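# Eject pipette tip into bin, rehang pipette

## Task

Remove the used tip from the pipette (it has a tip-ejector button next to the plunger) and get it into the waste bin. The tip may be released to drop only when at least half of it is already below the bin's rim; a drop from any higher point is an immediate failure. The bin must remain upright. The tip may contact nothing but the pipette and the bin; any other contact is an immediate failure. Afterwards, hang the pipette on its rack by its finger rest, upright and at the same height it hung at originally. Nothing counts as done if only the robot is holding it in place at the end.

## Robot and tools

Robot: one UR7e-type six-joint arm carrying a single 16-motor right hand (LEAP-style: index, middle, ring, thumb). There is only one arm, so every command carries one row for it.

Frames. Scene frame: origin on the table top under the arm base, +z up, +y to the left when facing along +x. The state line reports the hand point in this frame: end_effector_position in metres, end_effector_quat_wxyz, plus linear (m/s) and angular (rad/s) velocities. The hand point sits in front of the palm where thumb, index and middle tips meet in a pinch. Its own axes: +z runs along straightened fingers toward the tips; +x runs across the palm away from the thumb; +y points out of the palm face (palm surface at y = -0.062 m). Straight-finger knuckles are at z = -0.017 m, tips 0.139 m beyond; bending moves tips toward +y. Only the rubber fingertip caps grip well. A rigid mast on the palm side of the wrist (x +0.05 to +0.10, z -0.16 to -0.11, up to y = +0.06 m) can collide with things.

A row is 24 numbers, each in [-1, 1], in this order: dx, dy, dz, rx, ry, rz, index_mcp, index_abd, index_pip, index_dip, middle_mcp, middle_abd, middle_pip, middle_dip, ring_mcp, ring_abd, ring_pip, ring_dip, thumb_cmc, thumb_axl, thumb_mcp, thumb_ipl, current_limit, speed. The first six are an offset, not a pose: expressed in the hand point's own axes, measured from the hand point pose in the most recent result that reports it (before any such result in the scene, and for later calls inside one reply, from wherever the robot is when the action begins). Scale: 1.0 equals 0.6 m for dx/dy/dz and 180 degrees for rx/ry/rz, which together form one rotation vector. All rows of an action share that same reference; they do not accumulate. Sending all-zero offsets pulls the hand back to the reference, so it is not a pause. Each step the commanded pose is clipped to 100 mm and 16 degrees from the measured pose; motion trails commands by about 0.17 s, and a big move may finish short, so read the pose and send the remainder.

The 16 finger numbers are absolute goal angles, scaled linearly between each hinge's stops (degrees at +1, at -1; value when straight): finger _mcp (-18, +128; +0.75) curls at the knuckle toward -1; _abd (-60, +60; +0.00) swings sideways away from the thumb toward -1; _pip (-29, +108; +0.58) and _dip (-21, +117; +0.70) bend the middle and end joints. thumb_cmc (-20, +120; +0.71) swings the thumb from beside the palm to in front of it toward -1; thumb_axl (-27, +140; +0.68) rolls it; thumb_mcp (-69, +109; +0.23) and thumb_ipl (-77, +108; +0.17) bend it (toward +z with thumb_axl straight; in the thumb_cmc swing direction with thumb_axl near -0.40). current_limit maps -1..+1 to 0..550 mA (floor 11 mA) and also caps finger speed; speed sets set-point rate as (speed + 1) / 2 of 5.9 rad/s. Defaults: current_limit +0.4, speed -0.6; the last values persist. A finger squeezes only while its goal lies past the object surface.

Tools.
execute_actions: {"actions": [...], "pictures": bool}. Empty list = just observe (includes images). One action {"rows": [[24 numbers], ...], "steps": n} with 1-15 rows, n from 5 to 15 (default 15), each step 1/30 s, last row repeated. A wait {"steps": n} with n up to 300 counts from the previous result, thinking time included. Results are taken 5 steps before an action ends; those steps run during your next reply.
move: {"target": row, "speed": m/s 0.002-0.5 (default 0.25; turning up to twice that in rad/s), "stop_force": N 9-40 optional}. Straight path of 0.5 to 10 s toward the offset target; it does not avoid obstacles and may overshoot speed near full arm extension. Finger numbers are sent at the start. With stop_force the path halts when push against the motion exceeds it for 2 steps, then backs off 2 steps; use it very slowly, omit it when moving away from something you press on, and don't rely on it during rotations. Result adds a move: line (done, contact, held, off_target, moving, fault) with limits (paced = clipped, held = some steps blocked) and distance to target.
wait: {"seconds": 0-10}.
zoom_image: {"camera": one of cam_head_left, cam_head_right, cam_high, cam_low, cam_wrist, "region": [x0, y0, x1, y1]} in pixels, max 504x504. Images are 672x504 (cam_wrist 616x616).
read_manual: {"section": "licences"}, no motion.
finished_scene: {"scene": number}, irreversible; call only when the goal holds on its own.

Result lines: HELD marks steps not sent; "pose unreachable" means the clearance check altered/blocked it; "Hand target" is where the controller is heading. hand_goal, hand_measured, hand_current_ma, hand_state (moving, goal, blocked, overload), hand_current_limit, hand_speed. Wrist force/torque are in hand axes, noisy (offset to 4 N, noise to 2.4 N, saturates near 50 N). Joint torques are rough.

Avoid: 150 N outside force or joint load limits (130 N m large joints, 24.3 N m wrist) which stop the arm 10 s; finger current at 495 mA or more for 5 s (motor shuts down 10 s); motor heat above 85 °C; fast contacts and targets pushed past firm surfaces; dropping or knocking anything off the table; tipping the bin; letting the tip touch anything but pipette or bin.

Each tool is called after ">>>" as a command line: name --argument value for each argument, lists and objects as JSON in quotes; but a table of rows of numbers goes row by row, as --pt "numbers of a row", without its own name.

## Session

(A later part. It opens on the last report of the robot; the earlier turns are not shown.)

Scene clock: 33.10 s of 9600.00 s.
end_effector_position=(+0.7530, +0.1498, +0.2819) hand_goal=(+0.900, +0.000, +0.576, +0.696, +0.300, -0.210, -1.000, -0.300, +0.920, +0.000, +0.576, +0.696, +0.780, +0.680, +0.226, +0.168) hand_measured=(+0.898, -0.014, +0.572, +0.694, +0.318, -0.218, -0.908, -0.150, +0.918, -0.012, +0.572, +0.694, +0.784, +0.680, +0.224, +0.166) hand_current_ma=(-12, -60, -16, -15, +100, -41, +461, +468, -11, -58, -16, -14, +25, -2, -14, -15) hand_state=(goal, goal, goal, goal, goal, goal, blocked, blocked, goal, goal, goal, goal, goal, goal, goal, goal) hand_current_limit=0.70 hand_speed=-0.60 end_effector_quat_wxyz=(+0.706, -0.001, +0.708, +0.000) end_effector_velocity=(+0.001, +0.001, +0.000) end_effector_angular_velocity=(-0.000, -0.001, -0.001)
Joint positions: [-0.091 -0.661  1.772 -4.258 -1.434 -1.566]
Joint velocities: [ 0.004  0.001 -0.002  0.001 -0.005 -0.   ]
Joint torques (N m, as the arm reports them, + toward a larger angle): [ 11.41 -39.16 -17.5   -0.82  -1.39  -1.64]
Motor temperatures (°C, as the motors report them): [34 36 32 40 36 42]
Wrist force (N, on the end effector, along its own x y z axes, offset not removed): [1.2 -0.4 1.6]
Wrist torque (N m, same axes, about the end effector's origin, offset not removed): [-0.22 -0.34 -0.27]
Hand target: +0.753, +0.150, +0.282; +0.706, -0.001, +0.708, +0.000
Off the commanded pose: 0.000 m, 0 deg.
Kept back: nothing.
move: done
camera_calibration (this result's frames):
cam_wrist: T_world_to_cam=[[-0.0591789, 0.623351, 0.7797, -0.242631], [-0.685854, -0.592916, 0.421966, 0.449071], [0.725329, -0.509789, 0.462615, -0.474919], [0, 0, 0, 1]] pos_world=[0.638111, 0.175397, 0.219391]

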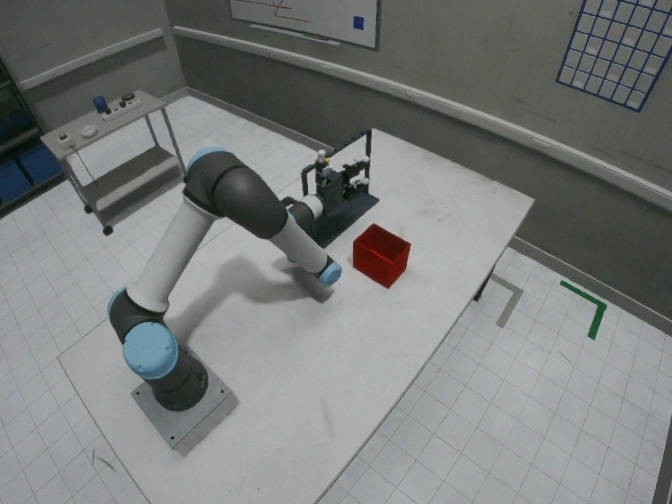

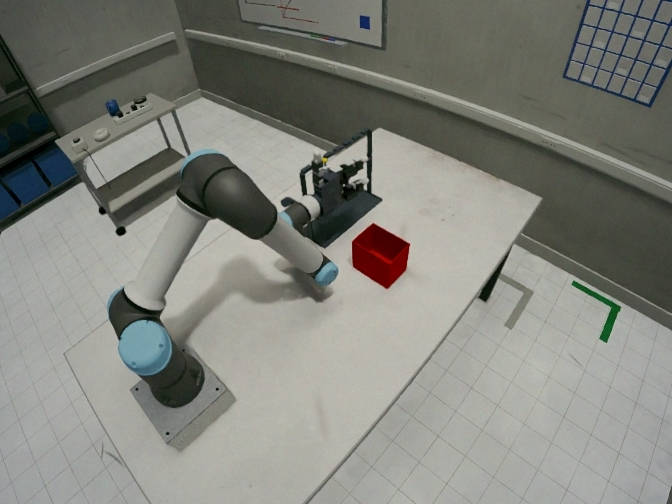

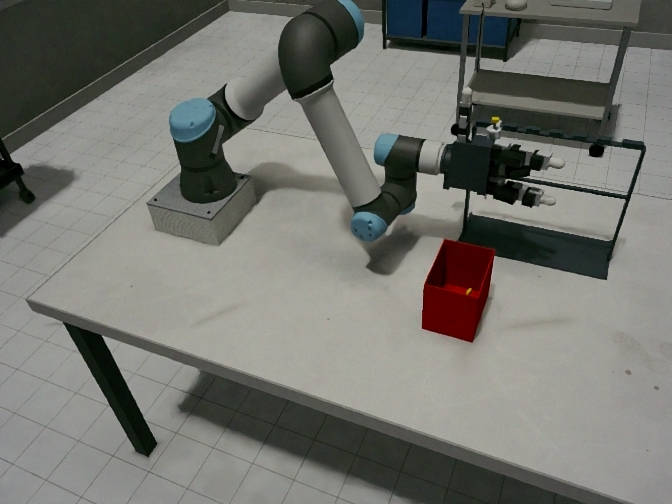

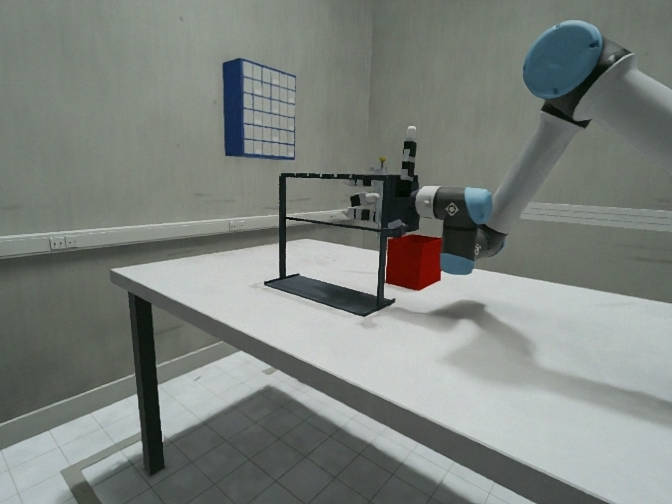

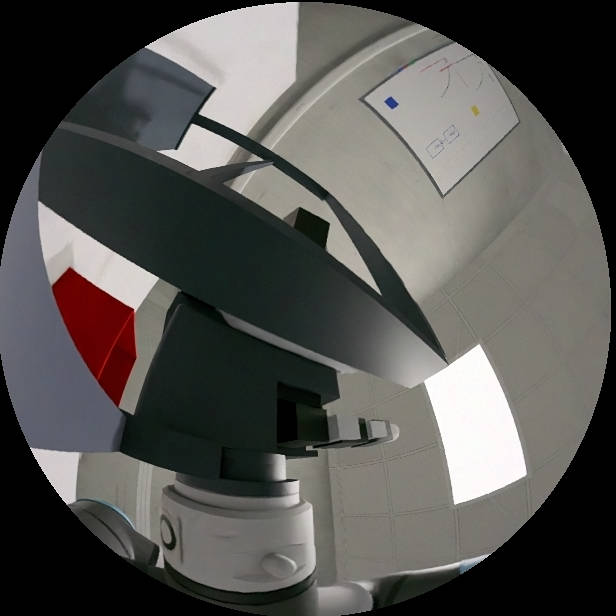

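>>> move --target '[0,0.06,0.0005,0,0.006,0, 0.9,0,0.576,0.696, 0.30,-0.21,-1.0,-0.3, 0.92,0,0.576,0.696, 0.78,0.68,0.226,0.168, 0.7,-0.6]' --speed 0.05

>>> move --target '[0.02,0,0,0,0,0, 0.9,0,0.576,0.696, 0.30,-0.21,-1.0,-0.3, 0.92,0,0.576,0.696, 0.78,0.68,0.226,0.168, 0.7,-0.6]' --speed 0.03

>>> zoom_image --camera "cam_high" --region '[465, 100, 525, 145]'

>>> zoom_image --camera "cam_low" --region '[340, 150, 410, 200]'

>>> zoom_image --camera "cam_wrist" --region '[300, 230, 480, 400]'

Scene clock: 35.20 s of 9600.00 s.
end_effector_position=(+0.7532, +0.1856, +0.2818) hand_goal=(+0.900, +0.000, +0.576, +0.696, +0.300, -0.210, -1.000, -0.300, +0.920, +0.000, +0.576, +0.696, +0.780, +0.680, +0.226, +0.168) hand_measured=(+0.898, -0.014, +0.572, +0.694, +0.318, -0.218, -0.908, -0.150, +0.918, -0.012, +0.572, +0.694, +0.784, +0.680, +0.224, +0.166) hand_current_ma=(-12, -60, -16, -15, +100, -41, +461, +468, -11, -58, -16, -14, +25, -2, -14, -15) hand_state=(goal, goal, goal, goal, goal, goal, blocked, blocked, goal, goal, goal, goal, goal, goal, goal, goal) hand_current_limit=0.70 hand_speed=-0.60 end_effector_quat_wxyz=(+0.700, -0.001, +0.714, +0.000) end_effector_velocity=(+0.000, +0.002, -0.000) end_effector_angular_velocity=(+0.000, +0.002, -0.002)
Joint positions: [-0.021 -0.666  1.763 -4.225 -1.504 -1.568]
Joint velocities: [ 0.004  0.    -0.001  0.003 -0.006  0.   ]
Joint torques (N m, as the arm reports them, + toward a larger angle): [ 12.03 -56.82 -18.04  -0.18  -1.4   -1.53]
Motor temperatures (°C, as the motors report them): [34 36 32 40 36 42]
Wrist force (N, on the end effector, along its own x y z axes, offset not removed): [-2.2 -1.3 3.5]
Wrist torque (N m, same axes, about the end effector's origin, offset not removed): [-0.61 0.26 -0.23]
Hand target: +0.753, +0.186, +0.282; +0.700, -0.001, +0.714, +0.000
Off the commanded pose: 0.000 m, 0 deg.
Kept back: nothing.
move: done
camera_calibration (this result's frames):
cam_wrist: T_world_to_cam=[[-0.0445429, 0.623485, 0.780565, -0.27616], [-0.677819, -0.592841, 0.434858, 0.460802], [0.733879, -0.509712, 0.449017, -0.459441], [0, 0, 0, 1]] pos_world=[0.637213, 0.211181, 0.221474]

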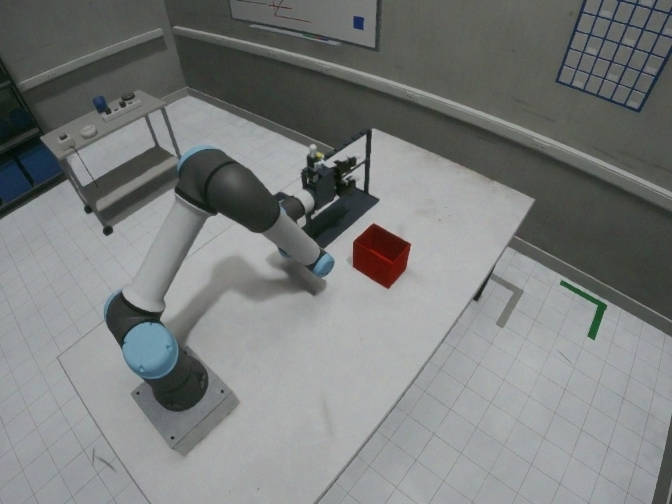

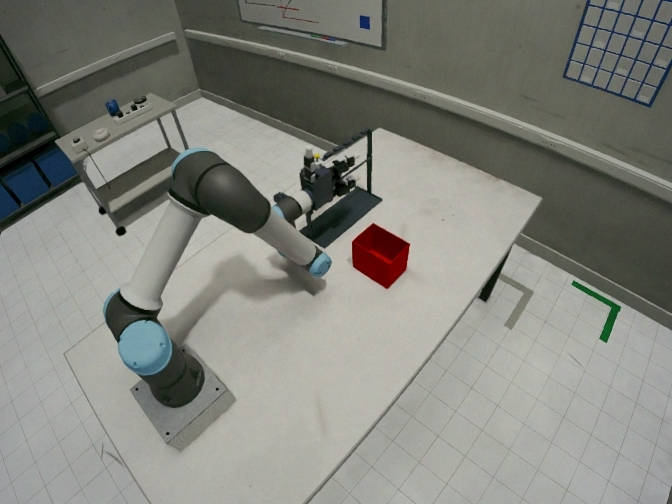

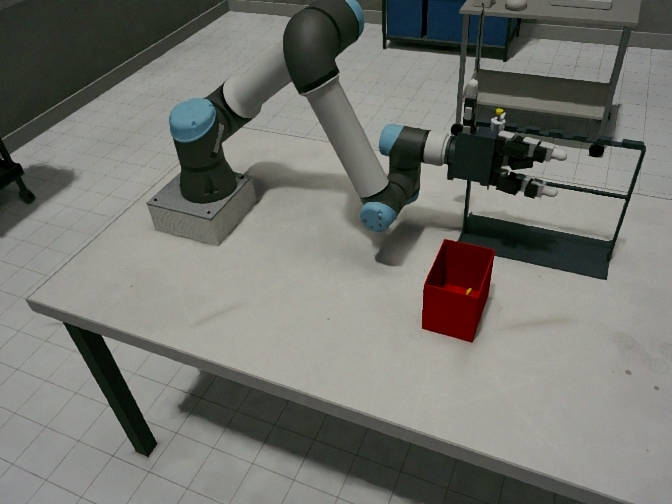

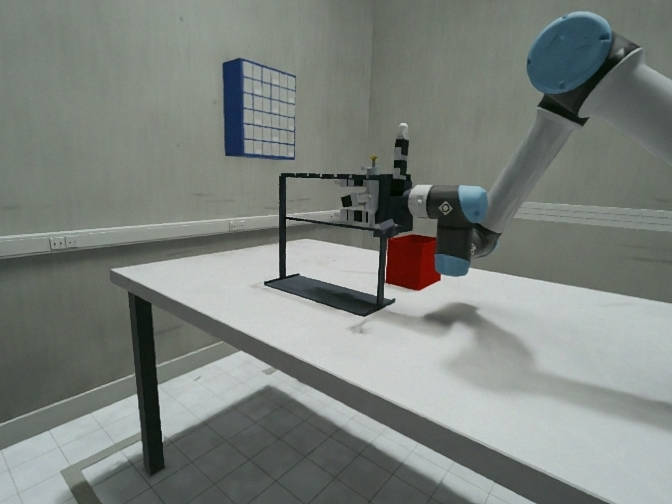

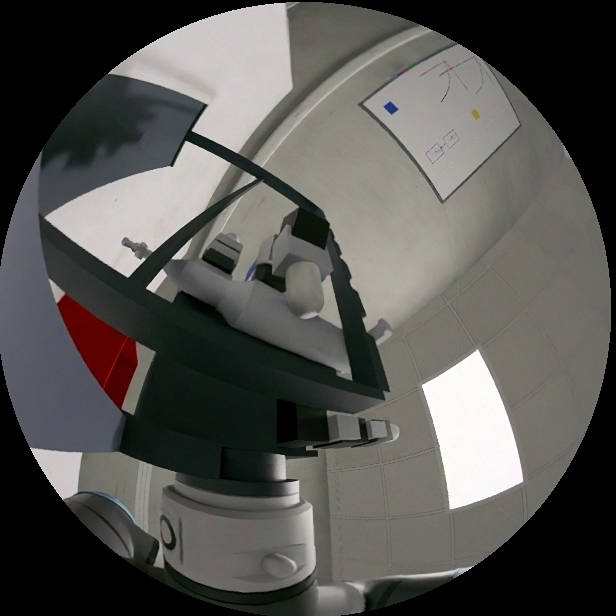

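Scene clock: 35.97 s of 9600.00 s.
end_effector_position=(+0.7530, +0.1856, +0.2700) hand_goal=(+0.900, +0.000, +0.576, +0.696, +0.300, -0.210, -1.000, -0.300, +0.920, +0.000, +0.576, +0.696, +0.780, +0.680, +0.226, +0.168) hand_measured=(+0.898, -0.014, +0.572, +0.694, +0.318, -0.218, -0.908, -0.150, +0.918, -0.012, +0.572, +0.694, +0.784, +0.680, +0.224, +0.166) hand_current_ma=(-12, -60, -16, -15, +100, -41, +461, +468, -11, -58, -16, -14, +25, -2, -14, -15) hand_state=(goal, goal, goal, goal, goal, goal, blocked, blocked, goal, goal, goal, goal, goal, goal, goal, goal) hand_current_limit=0.70 hand_speed=-0.60 end_effector_quat_wxyz=(+0.700, -0.001, +0.714, +0.000) end_effector_velocity=(-0.000, +0.001, -0.002) end_effector_angular_velocity=(+0.000, +0.000, +0.001)
Joint positions: [-0.021 -0.641  1.757 -4.244 -1.504 -1.568]
Joint velocities: [ 0.001  0.005 -0.001 -0.004  0.001  0.   ]
Joint torques (N m, as the arm reports them, + toward a larger angle): [-12.05 -40.65 -18.96  -4.08   1.41  -1.45]
Motor temperatures (°C, as the motors report them): [34 36 32 40 36 42]
Wrist force (N, on the end effector, along its own x y z axes, offset not removed): [-4.5 -3.2 3.2]
Wrist torque (N m, same axes, about the end effector's origin, offset not removed): [-0.78 0.72 -0.72]
Hand target: +0.753, +0.186, +0.270; +0.700, -0.001, +0.714, +0.000
Off the commanded pose: 0.000 m, 0 deg.
Kept back: nothing.
move: done
camera_calibration (this result's frames):
cam_wrist: T_world_to_cam=[[-0.0445596, 0.623495, 0.780556, -0.266969], [-0.677785, -0.592865, 0.434878, 0.465749], [0.733909, -0.509671, 0.449014, -0.453985], [0, 0, 0, 1]] pos_world=[0.636965, 0.211197, 0.209686]

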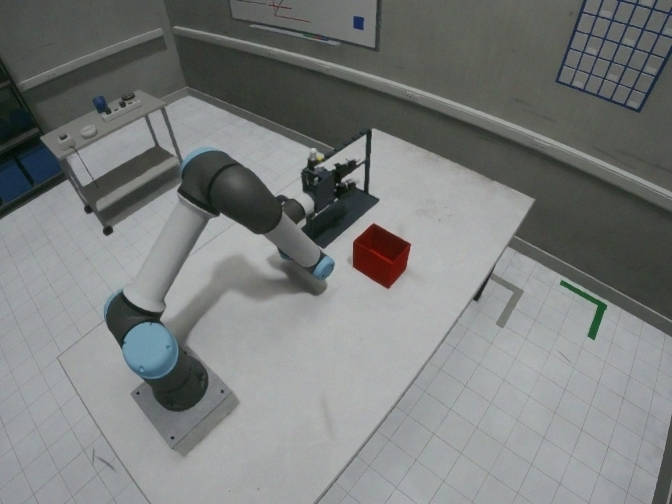

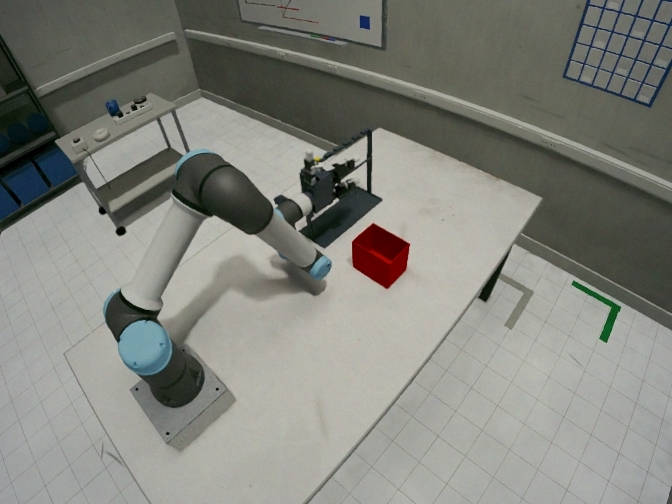

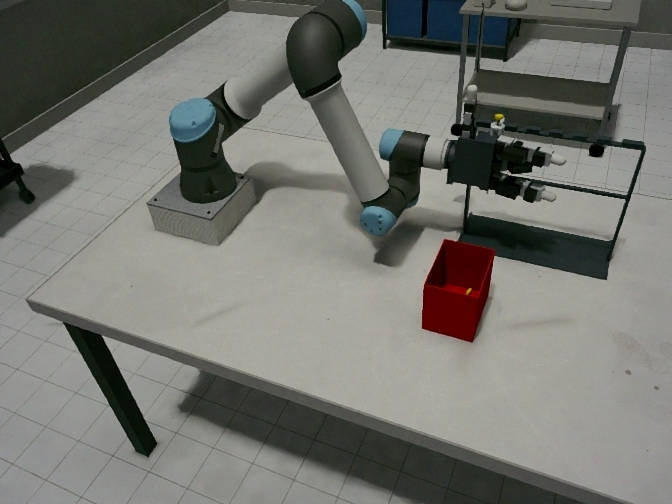

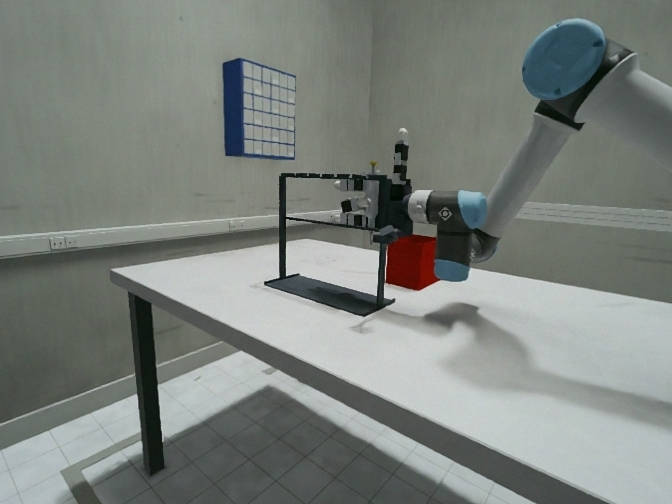

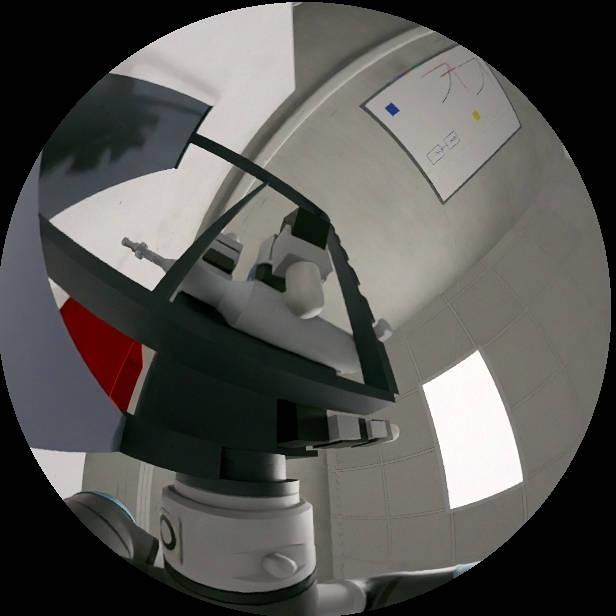

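Region (465, 100, 525, 145) of cam_high's 672x504 image, scaled by 8.400, with more detail than that image has; it fills the top 378 rows of this view, and the rest is white.

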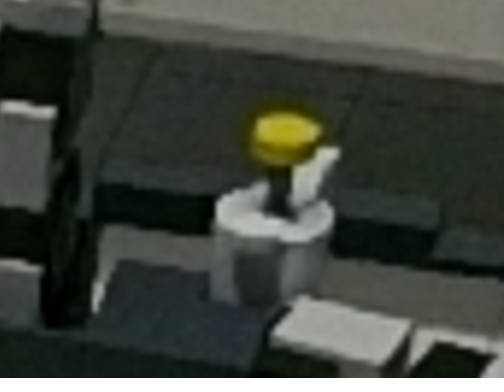

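Region (340, 150, 410, 200) of cam_low's 672x504 image, scaled by 7.200, with more detail than that image has; it fills the top 360 rows of this view, and the rest is white.

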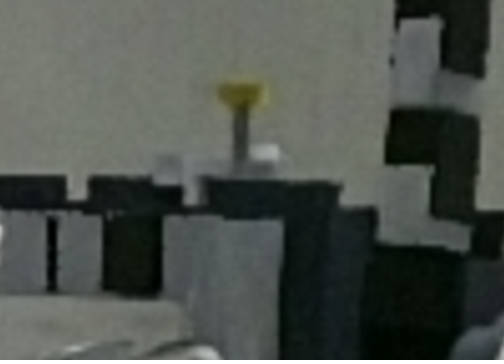

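Region (300, 230, 480, 400) of cam_wrist's 616x616 image, scaled by 2.800, with more detail than that image has.

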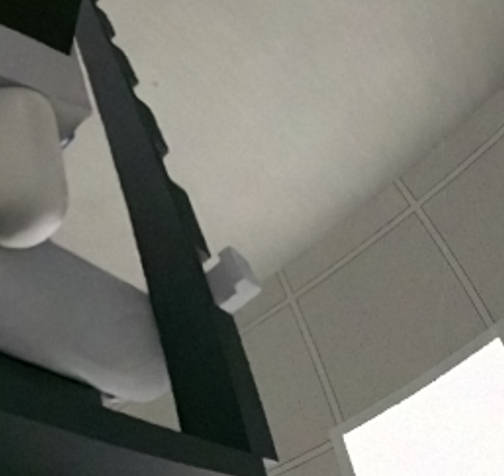

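>>> move --target '[0.0142,0,0.0003,0,0,0, 0.9,0,0.576,0.696, 0.30,-0.21,-1.0,-0.3, 0.92,0,0.576,0.696, 0.78,0.68,0.226,0.168, 0.7,-0.6]' --speed 0.012

>>> zoom_image --camera "cam_high" --region '[465, 100, 525, 145]'

>>> zoom_image --camera "cam_low" --region '[340, 150, 410, 200]'

Scene clock: 37.10 s of 9600.00 s.
end_effector_position=(+0.7530, +0.1855, +0.2617) hand_goal=(+0.900, +0.000, +0.576, +0.696, +0.300, -0.210, -1.000, -0.300, +0.920, +0.000, +0.576, +0.696, +0.780, +0.680, +0.226, +0.168) hand_measured=(+0.898, -0.014, +0.572, +0.694, +0.318, -0.218, -0.908, -0.150, +0.918, -0.012, +0.572, +0.694, +0.784, +0.680, +0.224, +0.166) hand_current_ma=(-12, -60, -16, -15, +100, -41, +461, +468, -11, -58, -16, -14, +25, -2, -14, -15) hand_state=(goal, goal, goal, goal, goal, goal, blocked, blocked, goal, goal, goal, goal, goal, goal, goal, goal) hand_current_limit=0.70 hand_speed=-0.60 end_effector_quat_wxyz=(+0.700, -0.001, +0.714, +0.000) end_effector_velocity=(-0.000, +0.000, -0.002) end_effector_angular_velocity=(-0.000, -0.001, +0.001)
Joint positions: [-0.021 -0.623  1.751 -4.256 -1.504 -1.568]
Joint velocities: [-0.     0.005 -0.001 -0.004  0.001 -0.   ]
Joint torques (N m, as the arm reports them, + toward a larger angle): [  9.9  -40.47 -18.99  -4.61  -0.51  -1.3 ]
Motor temperatures (°C, as the motors report them): [34 36 32 40 36 42]
Wrist force (N, on the end effector, along its own x y z axes, offset not removed): [-0.5 -2.0 6.6]
Wrist torque (N m, same axes, about the end effector's origin, offset not removed): [-0.94 0.00 -0.18]
Hand target: +0.753, +0.186, +0.261; +0.700, -0.001, +0.714, +0.000
Off the commanded pose: 0.000 m, 0 deg.
Kept back: nothing.
move: done
camera_calibration (this result's frames):
cam_wrist: T_world_to_cam=[[-0.0445243, 0.623497, 0.780557, -0.260461], [-0.677803, -0.592838, 0.434886, 0.46934], [0.733894, -0.509701, 0.449004, -0.450288], [0, 0, 0, 1]] pos_world=[0.636987, 0.211127, 0.201376]

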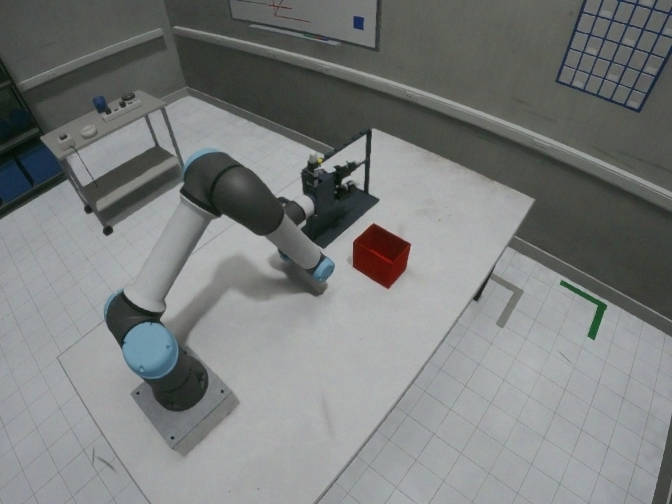

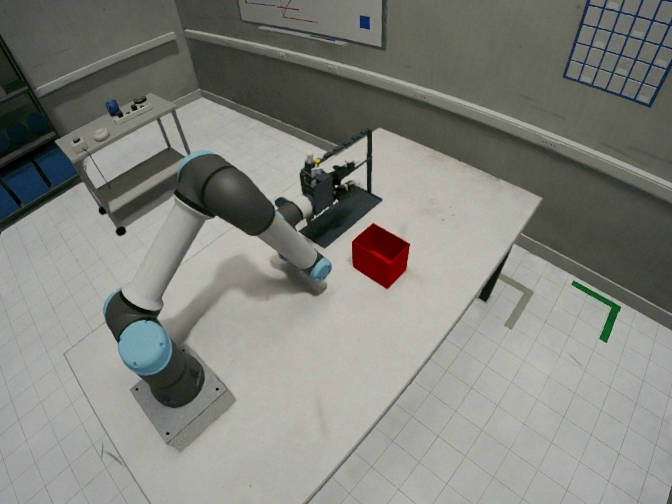

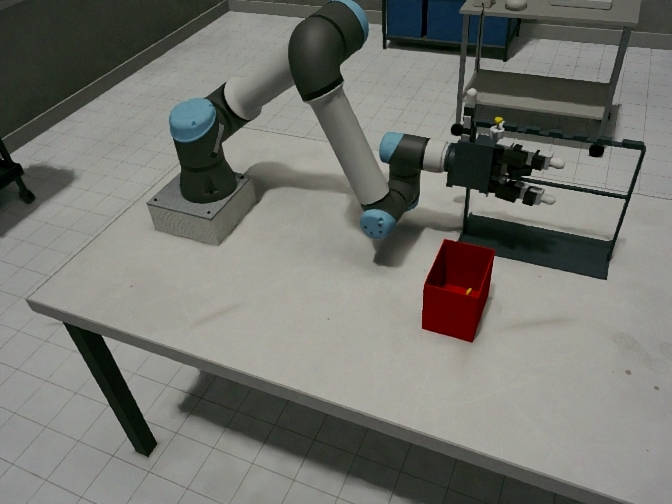

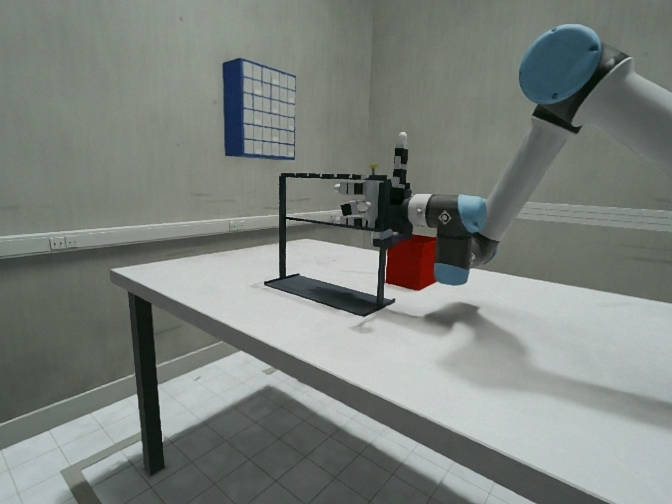

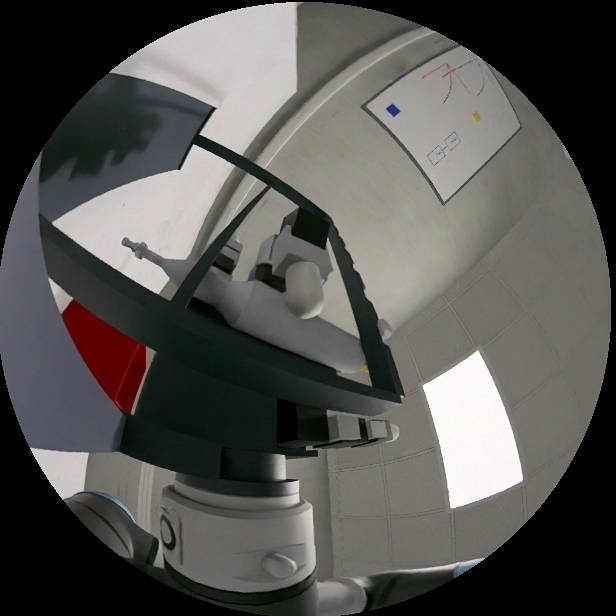

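Region (465, 100, 525, 145) of cam_high's 672x504 image, scaled by 8.400, with more detail than that image has; it fills the top 378 rows of this view, and the rest is white.

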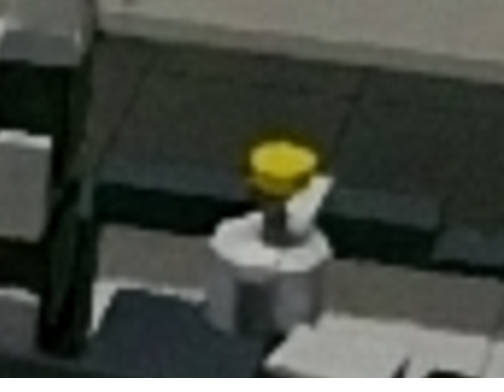

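Region (340, 150, 410, 200) of cam_low's 672x504 image, scaled by 7.200, with more detail than that image has; it fills the top 360 rows of this view, and the rest is white.

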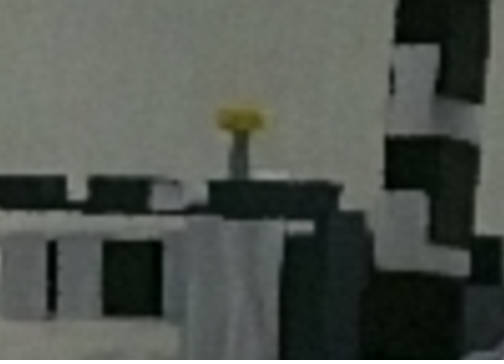

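>>> move --target '[0.002,0,0,0,0,0, 0.9,0,0.576,0.696, 0.30,-0.21,-1.0,-0.3, 0.92,0,0.576,0.696, 0.78,0.68,0.226,0.168, 0.7,-0.6]' --speed 0.004

>>> execute_actions --actions '[{"rows": [[0,0,0,0,0,0, 0.9,0,0.576,0.696, 0.32,-0.22,-0.1,0.1, 0.92,0,0.576,0.696, 0.78,0.68,0.226,0.168, 0.7,-0.7]], "steps": 15}]'

>>> move --target '[0,0,0,0,0,0, 0.9,0,0.576,0.696, 0.32,-0.22,-0.1,0.1, 0.92,0,0.576,0.696, 0.78,0.68,0.226,0.168, 0.7,-0.6]' --speed 0.01

>>> zoom_image --camera "cam_low" --region '[340, 150, 410, 200]'

Scene clock: 38.17 s of 9600.00 s.
end_effector_position=(+0.7530, +0.1856, +0.2605) hand_goal=(+0.900, +0.000, +0.576, +0.696, +0.300, -0.210, -1.000, -0.300, +0.920, +0.000, +0.576, +0.696, +0.780, +0.680, +0.226, +0.168) hand_measured=(+0.898, -0.014, +0.572, +0.694, +0.318, -0.230, -0.908, -0.150, +0.918, -0.012, +0.572, +0.694, +0.784, +0.680, +0.224, +0.166) hand_current_ma=(-12, -60, -16, -15, +100, -93, +461, +467, -11, -58, -16, -14, +25, -2, -14, -15) hand_state=(goal, goal, goal, goal, goal, blocked, blocked, blocked, goal, goal, goal, goal, goal, goal, goal, goal) hand_current_limit=0.70 hand_speed=-0.60 end_effector_quat_wxyz=(+0.700, -0.001, +0.714, +0.000) end_effector_velocity=(-0.000, +0.001, -0.000) end_effector_angular_velocity=(-0.000, +0.001, +0.001)
Joint positions: [-0.021 -0.621  1.751 -4.258 -1.504 -1.568]
Joint velocities: [ 0.001  0.     0.001 -0.     0.    -0.   ]
Joint torques (N m, as the arm reports them, + toward a larger angle): [ -5.61 -35.33 -16.24  -3.03  -0.07  -1.5 ]
Motor temperatures (°C, as the motors report them): [34 36 32 40 36 42]
Wrist force (N, on the end effector, along its own x y z axes, offset not removed): [-1.6 -0.4 1.1]
Wrist torque (N m, same axes, about the end effector's origin, offset not removed): [-0.46 -0.24 -0.10]
Hand target: +0.753, +0.186, +0.260; +0.700, -0.001, +0.714, +0.000
Off the commanded pose: 0.000 m, 0 deg.
Kept back: nothing.
move: done
camera_calibration (this result's frames):
cam_wrist: T_world_to_cam=[[-0.044567, 0.623495, 0.780556, -0.259555], [-0.677782, -0.59287, 0.434876, 0.469849], [0.733911, -0.509665, 0.449016, -0.449734], [0, 0, 0, 1]] pos_world=[0.636952, 0.211177, 0.200209]

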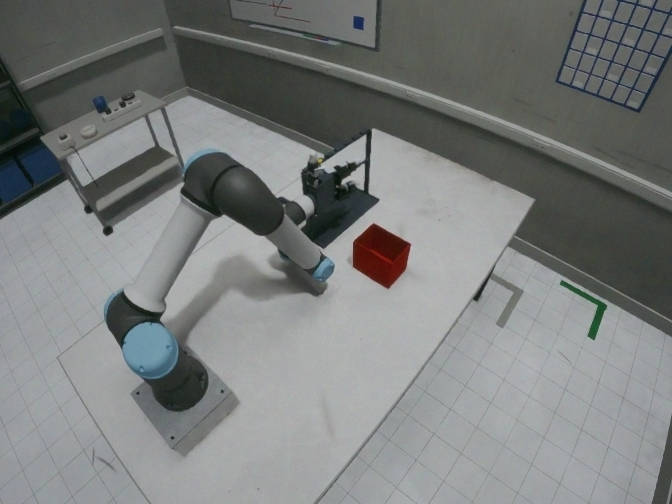

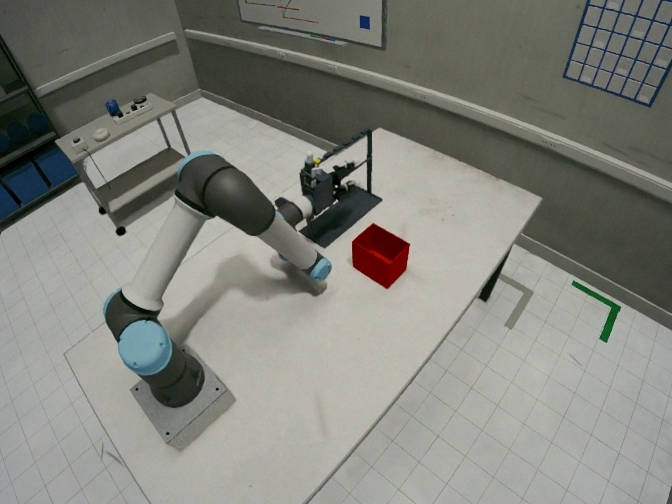

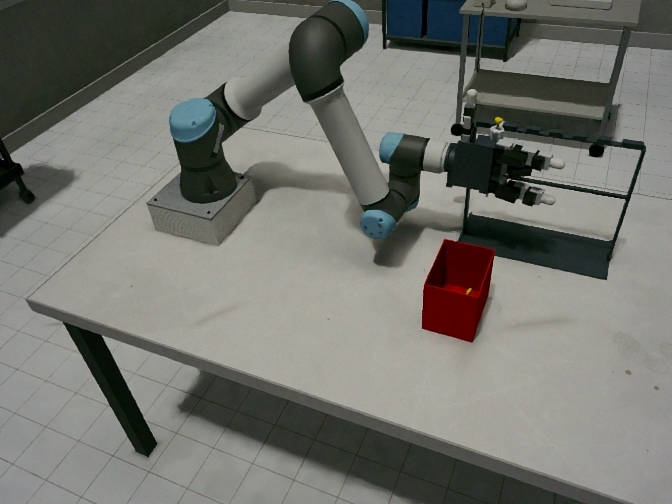

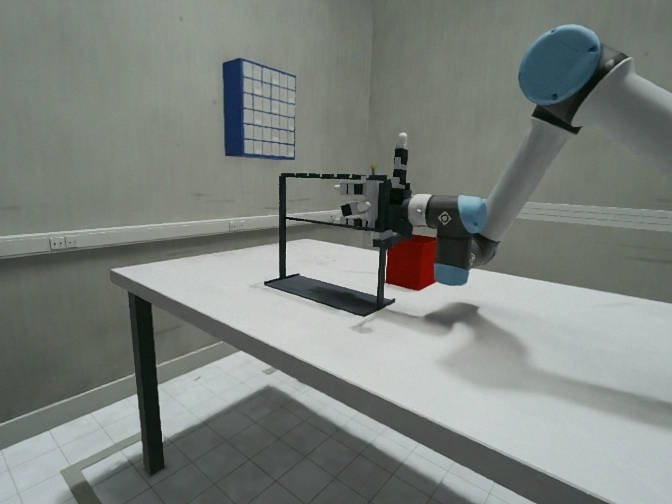

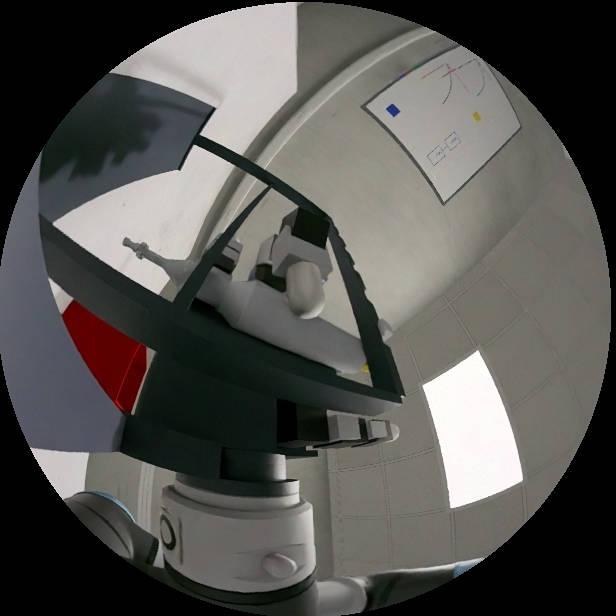

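Scene clock: 38.50 s of 9600.00 s.
end_effector_position=(+0.7530, +0.1856, +0.2605) hand_goal=(+0.900, +0.000, +0.576, +0.696, +0.320, -0.220, -0.100, +0.100, +0.920, +0.000, +0.576, +0.696, +0.780, +0.680, +0.226, +0.168) hand_measured=(+0.898, -0.014, +0.572, +0.694, +0.322, -0.226, -0.814, -0.058, +0.918, -0.012, +0.572, +0.694, +0.784, +0.680, +0.224, +0.166) hand_current_ma=(-12, -60, -16, -15, +16, -27, -47, -50, -11, -58, -16, -14, +25, -2, -14, -15) hand_state=(goal, goal, goal, goal, goal, goal, moving, moving, goal, goal, goal, goal, goal, goal, goal, goal) hand_current_limit=0.70 hand_speed=-0.70 end_effector_quat_wxyz=(+0.700, -0.001, +0.714, +0.000) end_effector_velocity=(+0.000, -0.001, -0.000) end_effector_angular_velocity=(+0.000, +0.001, -0.001)
Joint positions: [-0.021 -0.621  1.751 -4.258 -1.504 -1.568]
Joint velocities: [-0.001  0.    -0.     0.001 -0.     0.   ]
Joint torques (N m, as the arm reports them, + toward a larger angle): [ -5.06 -42.53 -15.86  -2.92  -0.11  -1.47]
Motor temperatures (°C, as the motors report them): [34 36 32 40 36 42]
Wrist force (N, on the end effector, along its own x y z axes, offset not removed): [-2.6 0.5 1.2]
Wrist torque (N m, same axes, about the end effector's origin, offset not removed): [0.00 0.42 -0.53]
Steps of this call (steps 1 to 10: the first 10 steps of this action). Readings (end_effector_position | what the end effector reports):
1: (+0.7530, +0.1856, +0.2605) | hand_goal=(+0.900, +0.000, +0.576, +0.696, +0.320, -0.220, -0.100, +0.100, +0.920, +0.000, +0.576, +0.696, +0.780, +0.680, +0.226, +0.168) hand_measured=(+0.898, -0.014, +0.572, +0.694, +0.318, -0.230, -0.908, -0.150, +0.918, -0.012, +0.572, +0.694, +0.784, +0.680, +0.224, +0.166) hand_current_ma=(-12, -60, -16, -15, +100, -94, +461, +468, -11, -58, -16, -14, +25, -2, -14, -15) hand_state=(goal, goal, goal, goal, moving, moving, moving, moving, goal, goal, goal, goal, goal, goal, goal, goal) hand_current_limit=0.70 hand_speed=-0.70
2: (+0.7530, +0.1856, +0.2605) | hand_goal=(+0.900, +0.000, +0.576, +0.696, +0.320, -0.220, -0.100, +0.100, +0.920, +0.000, +0.576, +0.696, +0.780, +0.680, +0.226, +0.168) hand_measured=(+0.898, -0.014, +0.572, +0.694, +0.320, -0.232, -0.908, -0.150, +0.918, -0.012, +0.572, +0.694, +0.784, +0.680, +0.224, +0.166) hand_current_ma=(-12, -60, -16, -15, +18, -71, +358, +328, -11, -58, -16, -14, +25, -2, -14, -15) hand_state=(goal, goal, goal, goal, moving, moving, moving, moving, goal, goal, goal, goal, goal, goal, goal, goal) hand_current_limit=0.70 hand_speed=-0.70
4: (+0.7530, +0.1856, +0.2605) | hand_goal=(+0.900, +0.000, +0.576, +0.696, +0.320, -0.220, -0.100, +0.100, +0.920, +0.000, +0.576, +0.696, +0.780, +0.680, +0.226, +0.168) hand_measured=(+0.898, -0.014, +0.572, +0.694, +0.324, -0.234, -0.900, -0.148, +0.918, -0.012, +0.572, +0.694, +0.784, +0.680, +0.224, +0.166) hand_current_ma=(-12, -60, -16, -15, +16, -67, +132, +97, -11, -58, -16, -14, +25, -2, -14, -15) hand_state=(goal, goal, goal, goal, goal, goal, moving, moving, goal, goal, goal, goal, goal, goal, goal, goal) hand_current_limit=0.70 hand_speed=-0.70
8: (+0.7530, +0.1856, +0.2605) | hand_goal=(+0.900, +0.000, +0.576, +0.696, +0.320, -0.220, -0.100, +0.100, +0.920, +0.000, +0.576, +0.696, +0.780, +0.680, +0.226, +0.168) hand_measured=(+0.898, -0.014, +0.572, +0.694, +0.322, -0.228, -0.860, -0.104, +0.918, -0.012, +0.572, +0.694, +0.784, +0.680, +0.224, +0.166) hand_current_ma=(-12, -60, -16, -15, +15, -25, -49, -51, -11, -58, -16, -14, +25, -2, -14, -15) hand_state=(goal, goal, goal, goal, goal, moving, moving, moving, goal, goal, goal, goal, goal, goal, goal, goal) hand_current_limit=0.70 hand_speed=-0.70
10: the state above

Scene clock: 40.17 s of 9600.00 s.
end_effector_position=(+0.7530, +0.1856, +0.2605) hand_goal=(+0.900, +0.000, +0.576, +0.696, +0.320, -0.220, -0.100, +0.100, +0.920, +0.000, +0.576, +0.696, +0.780, +0.680, +0.226, +0.168) hand_measured=(+0.898, -0.014, +0.572, +0.694, +0.322, -0.226, -0.102, +0.098, +0.918, -0.012, +0.572, +0.694, +0.784, +0.680, +0.224, +0.166) hand_current_ma=(-12, -60, -16, -15, +16, -28, -12, -15, -11, -58, -16, -14, +25, -2, -14, -15) hand_state=(goal, goal, goal, goal, goal, goal, goal, goal, goal, goal, goal, goal, goal, goal, goal, goal) hand_current_limit=0.70 hand_speed=-0.60 end_effector_quat_wxyz=(+0.700, -0.001, +0.714, +0.000) end_effector_velocity=(-0.000, +0.001, -0.000) end_effector_angular_velocity=(-0.000, +0.001, +0.002)
Joint positions: [-0.021 -0.621  1.751 -4.258 -1.504 -1.568]
Joint velocities: [ 0.001 -0.     0.     0.001  0.001 -0.   ]
Joint torques (N m, as the arm reports them, + toward a larger angle): [ -4.92 -56.78 -16.06  -1.43  -0.22  -1.66]
Motor temperatures (°C, as the motors report them): [34 36 32 40 36 42]
Wrist force (N, on the end effector, along its own x y z axes, offset not removed): [-1.7 0.3 -1.3]
Wrist torque (N m, same axes, about the end effector's origin, offset not removed): [0.19 0.30 -0.45]
Hand target: +0.753, +0.186, +0.261; +0.700, -0.001, +0.714, +0.000
Off your previous action's commanded pose: 0.000 m, 0 deg at its last step (step 5 of this call).
Off the commanded pose: 0.000 m, 0 deg.
Kept back: nothing.
move: done
camera_calibration (this result's frames):
cam_wrist: T_world_to_cam=[[-0.0445744, 0.623496, 0.780555, -0.25955], [-0.677786, -0.59287, 0.43487, 0.469853], [0.733907, -0.509665, 0.449024, -0.449733], [0, 0, 0, 1]] pos_world=[0.636952, 0.211177, 0.200209]

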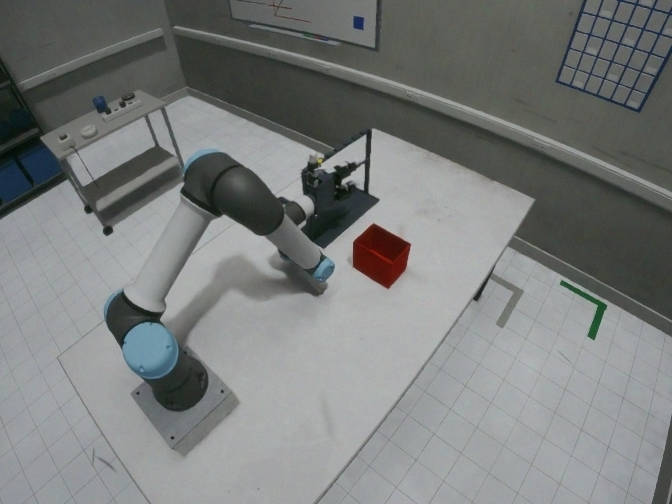

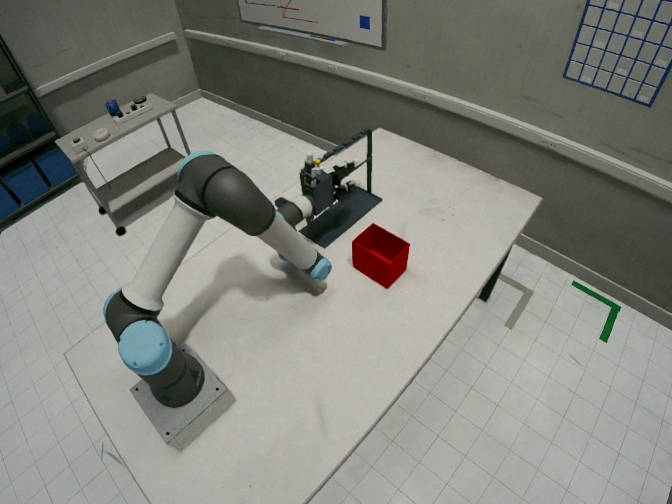

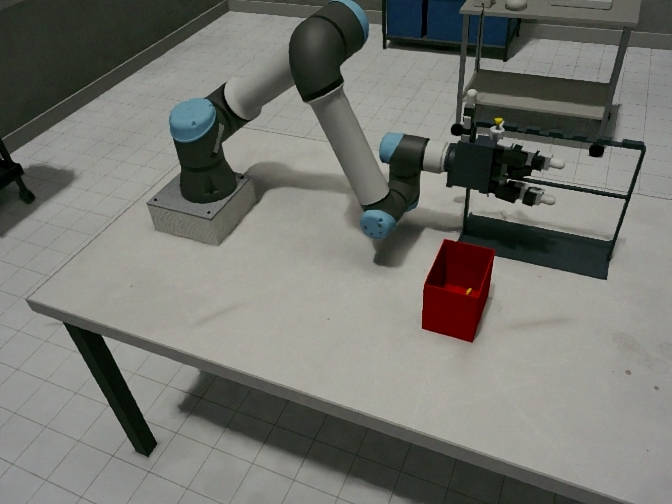

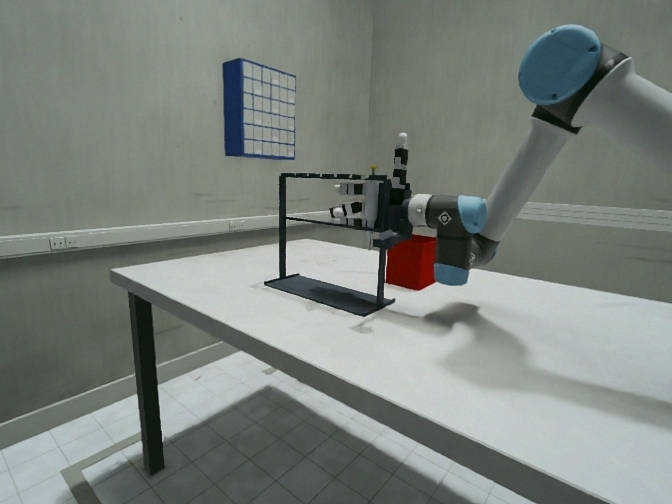

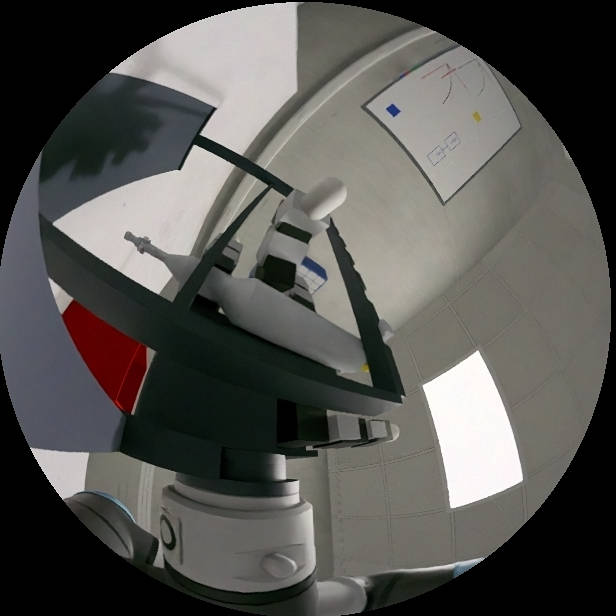

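Region (340, 150, 410, 200) of cam_low's 672x504 image, scaled by 7.200, with more detail than that image has; it fills the top 360 rows of this view, and the rest is white.

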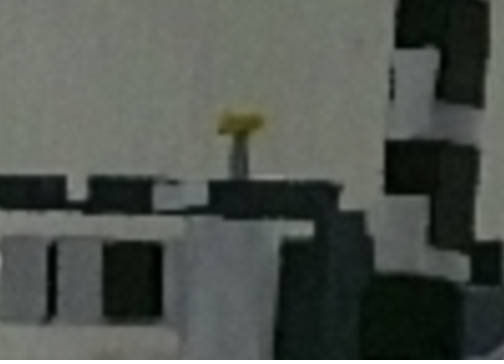

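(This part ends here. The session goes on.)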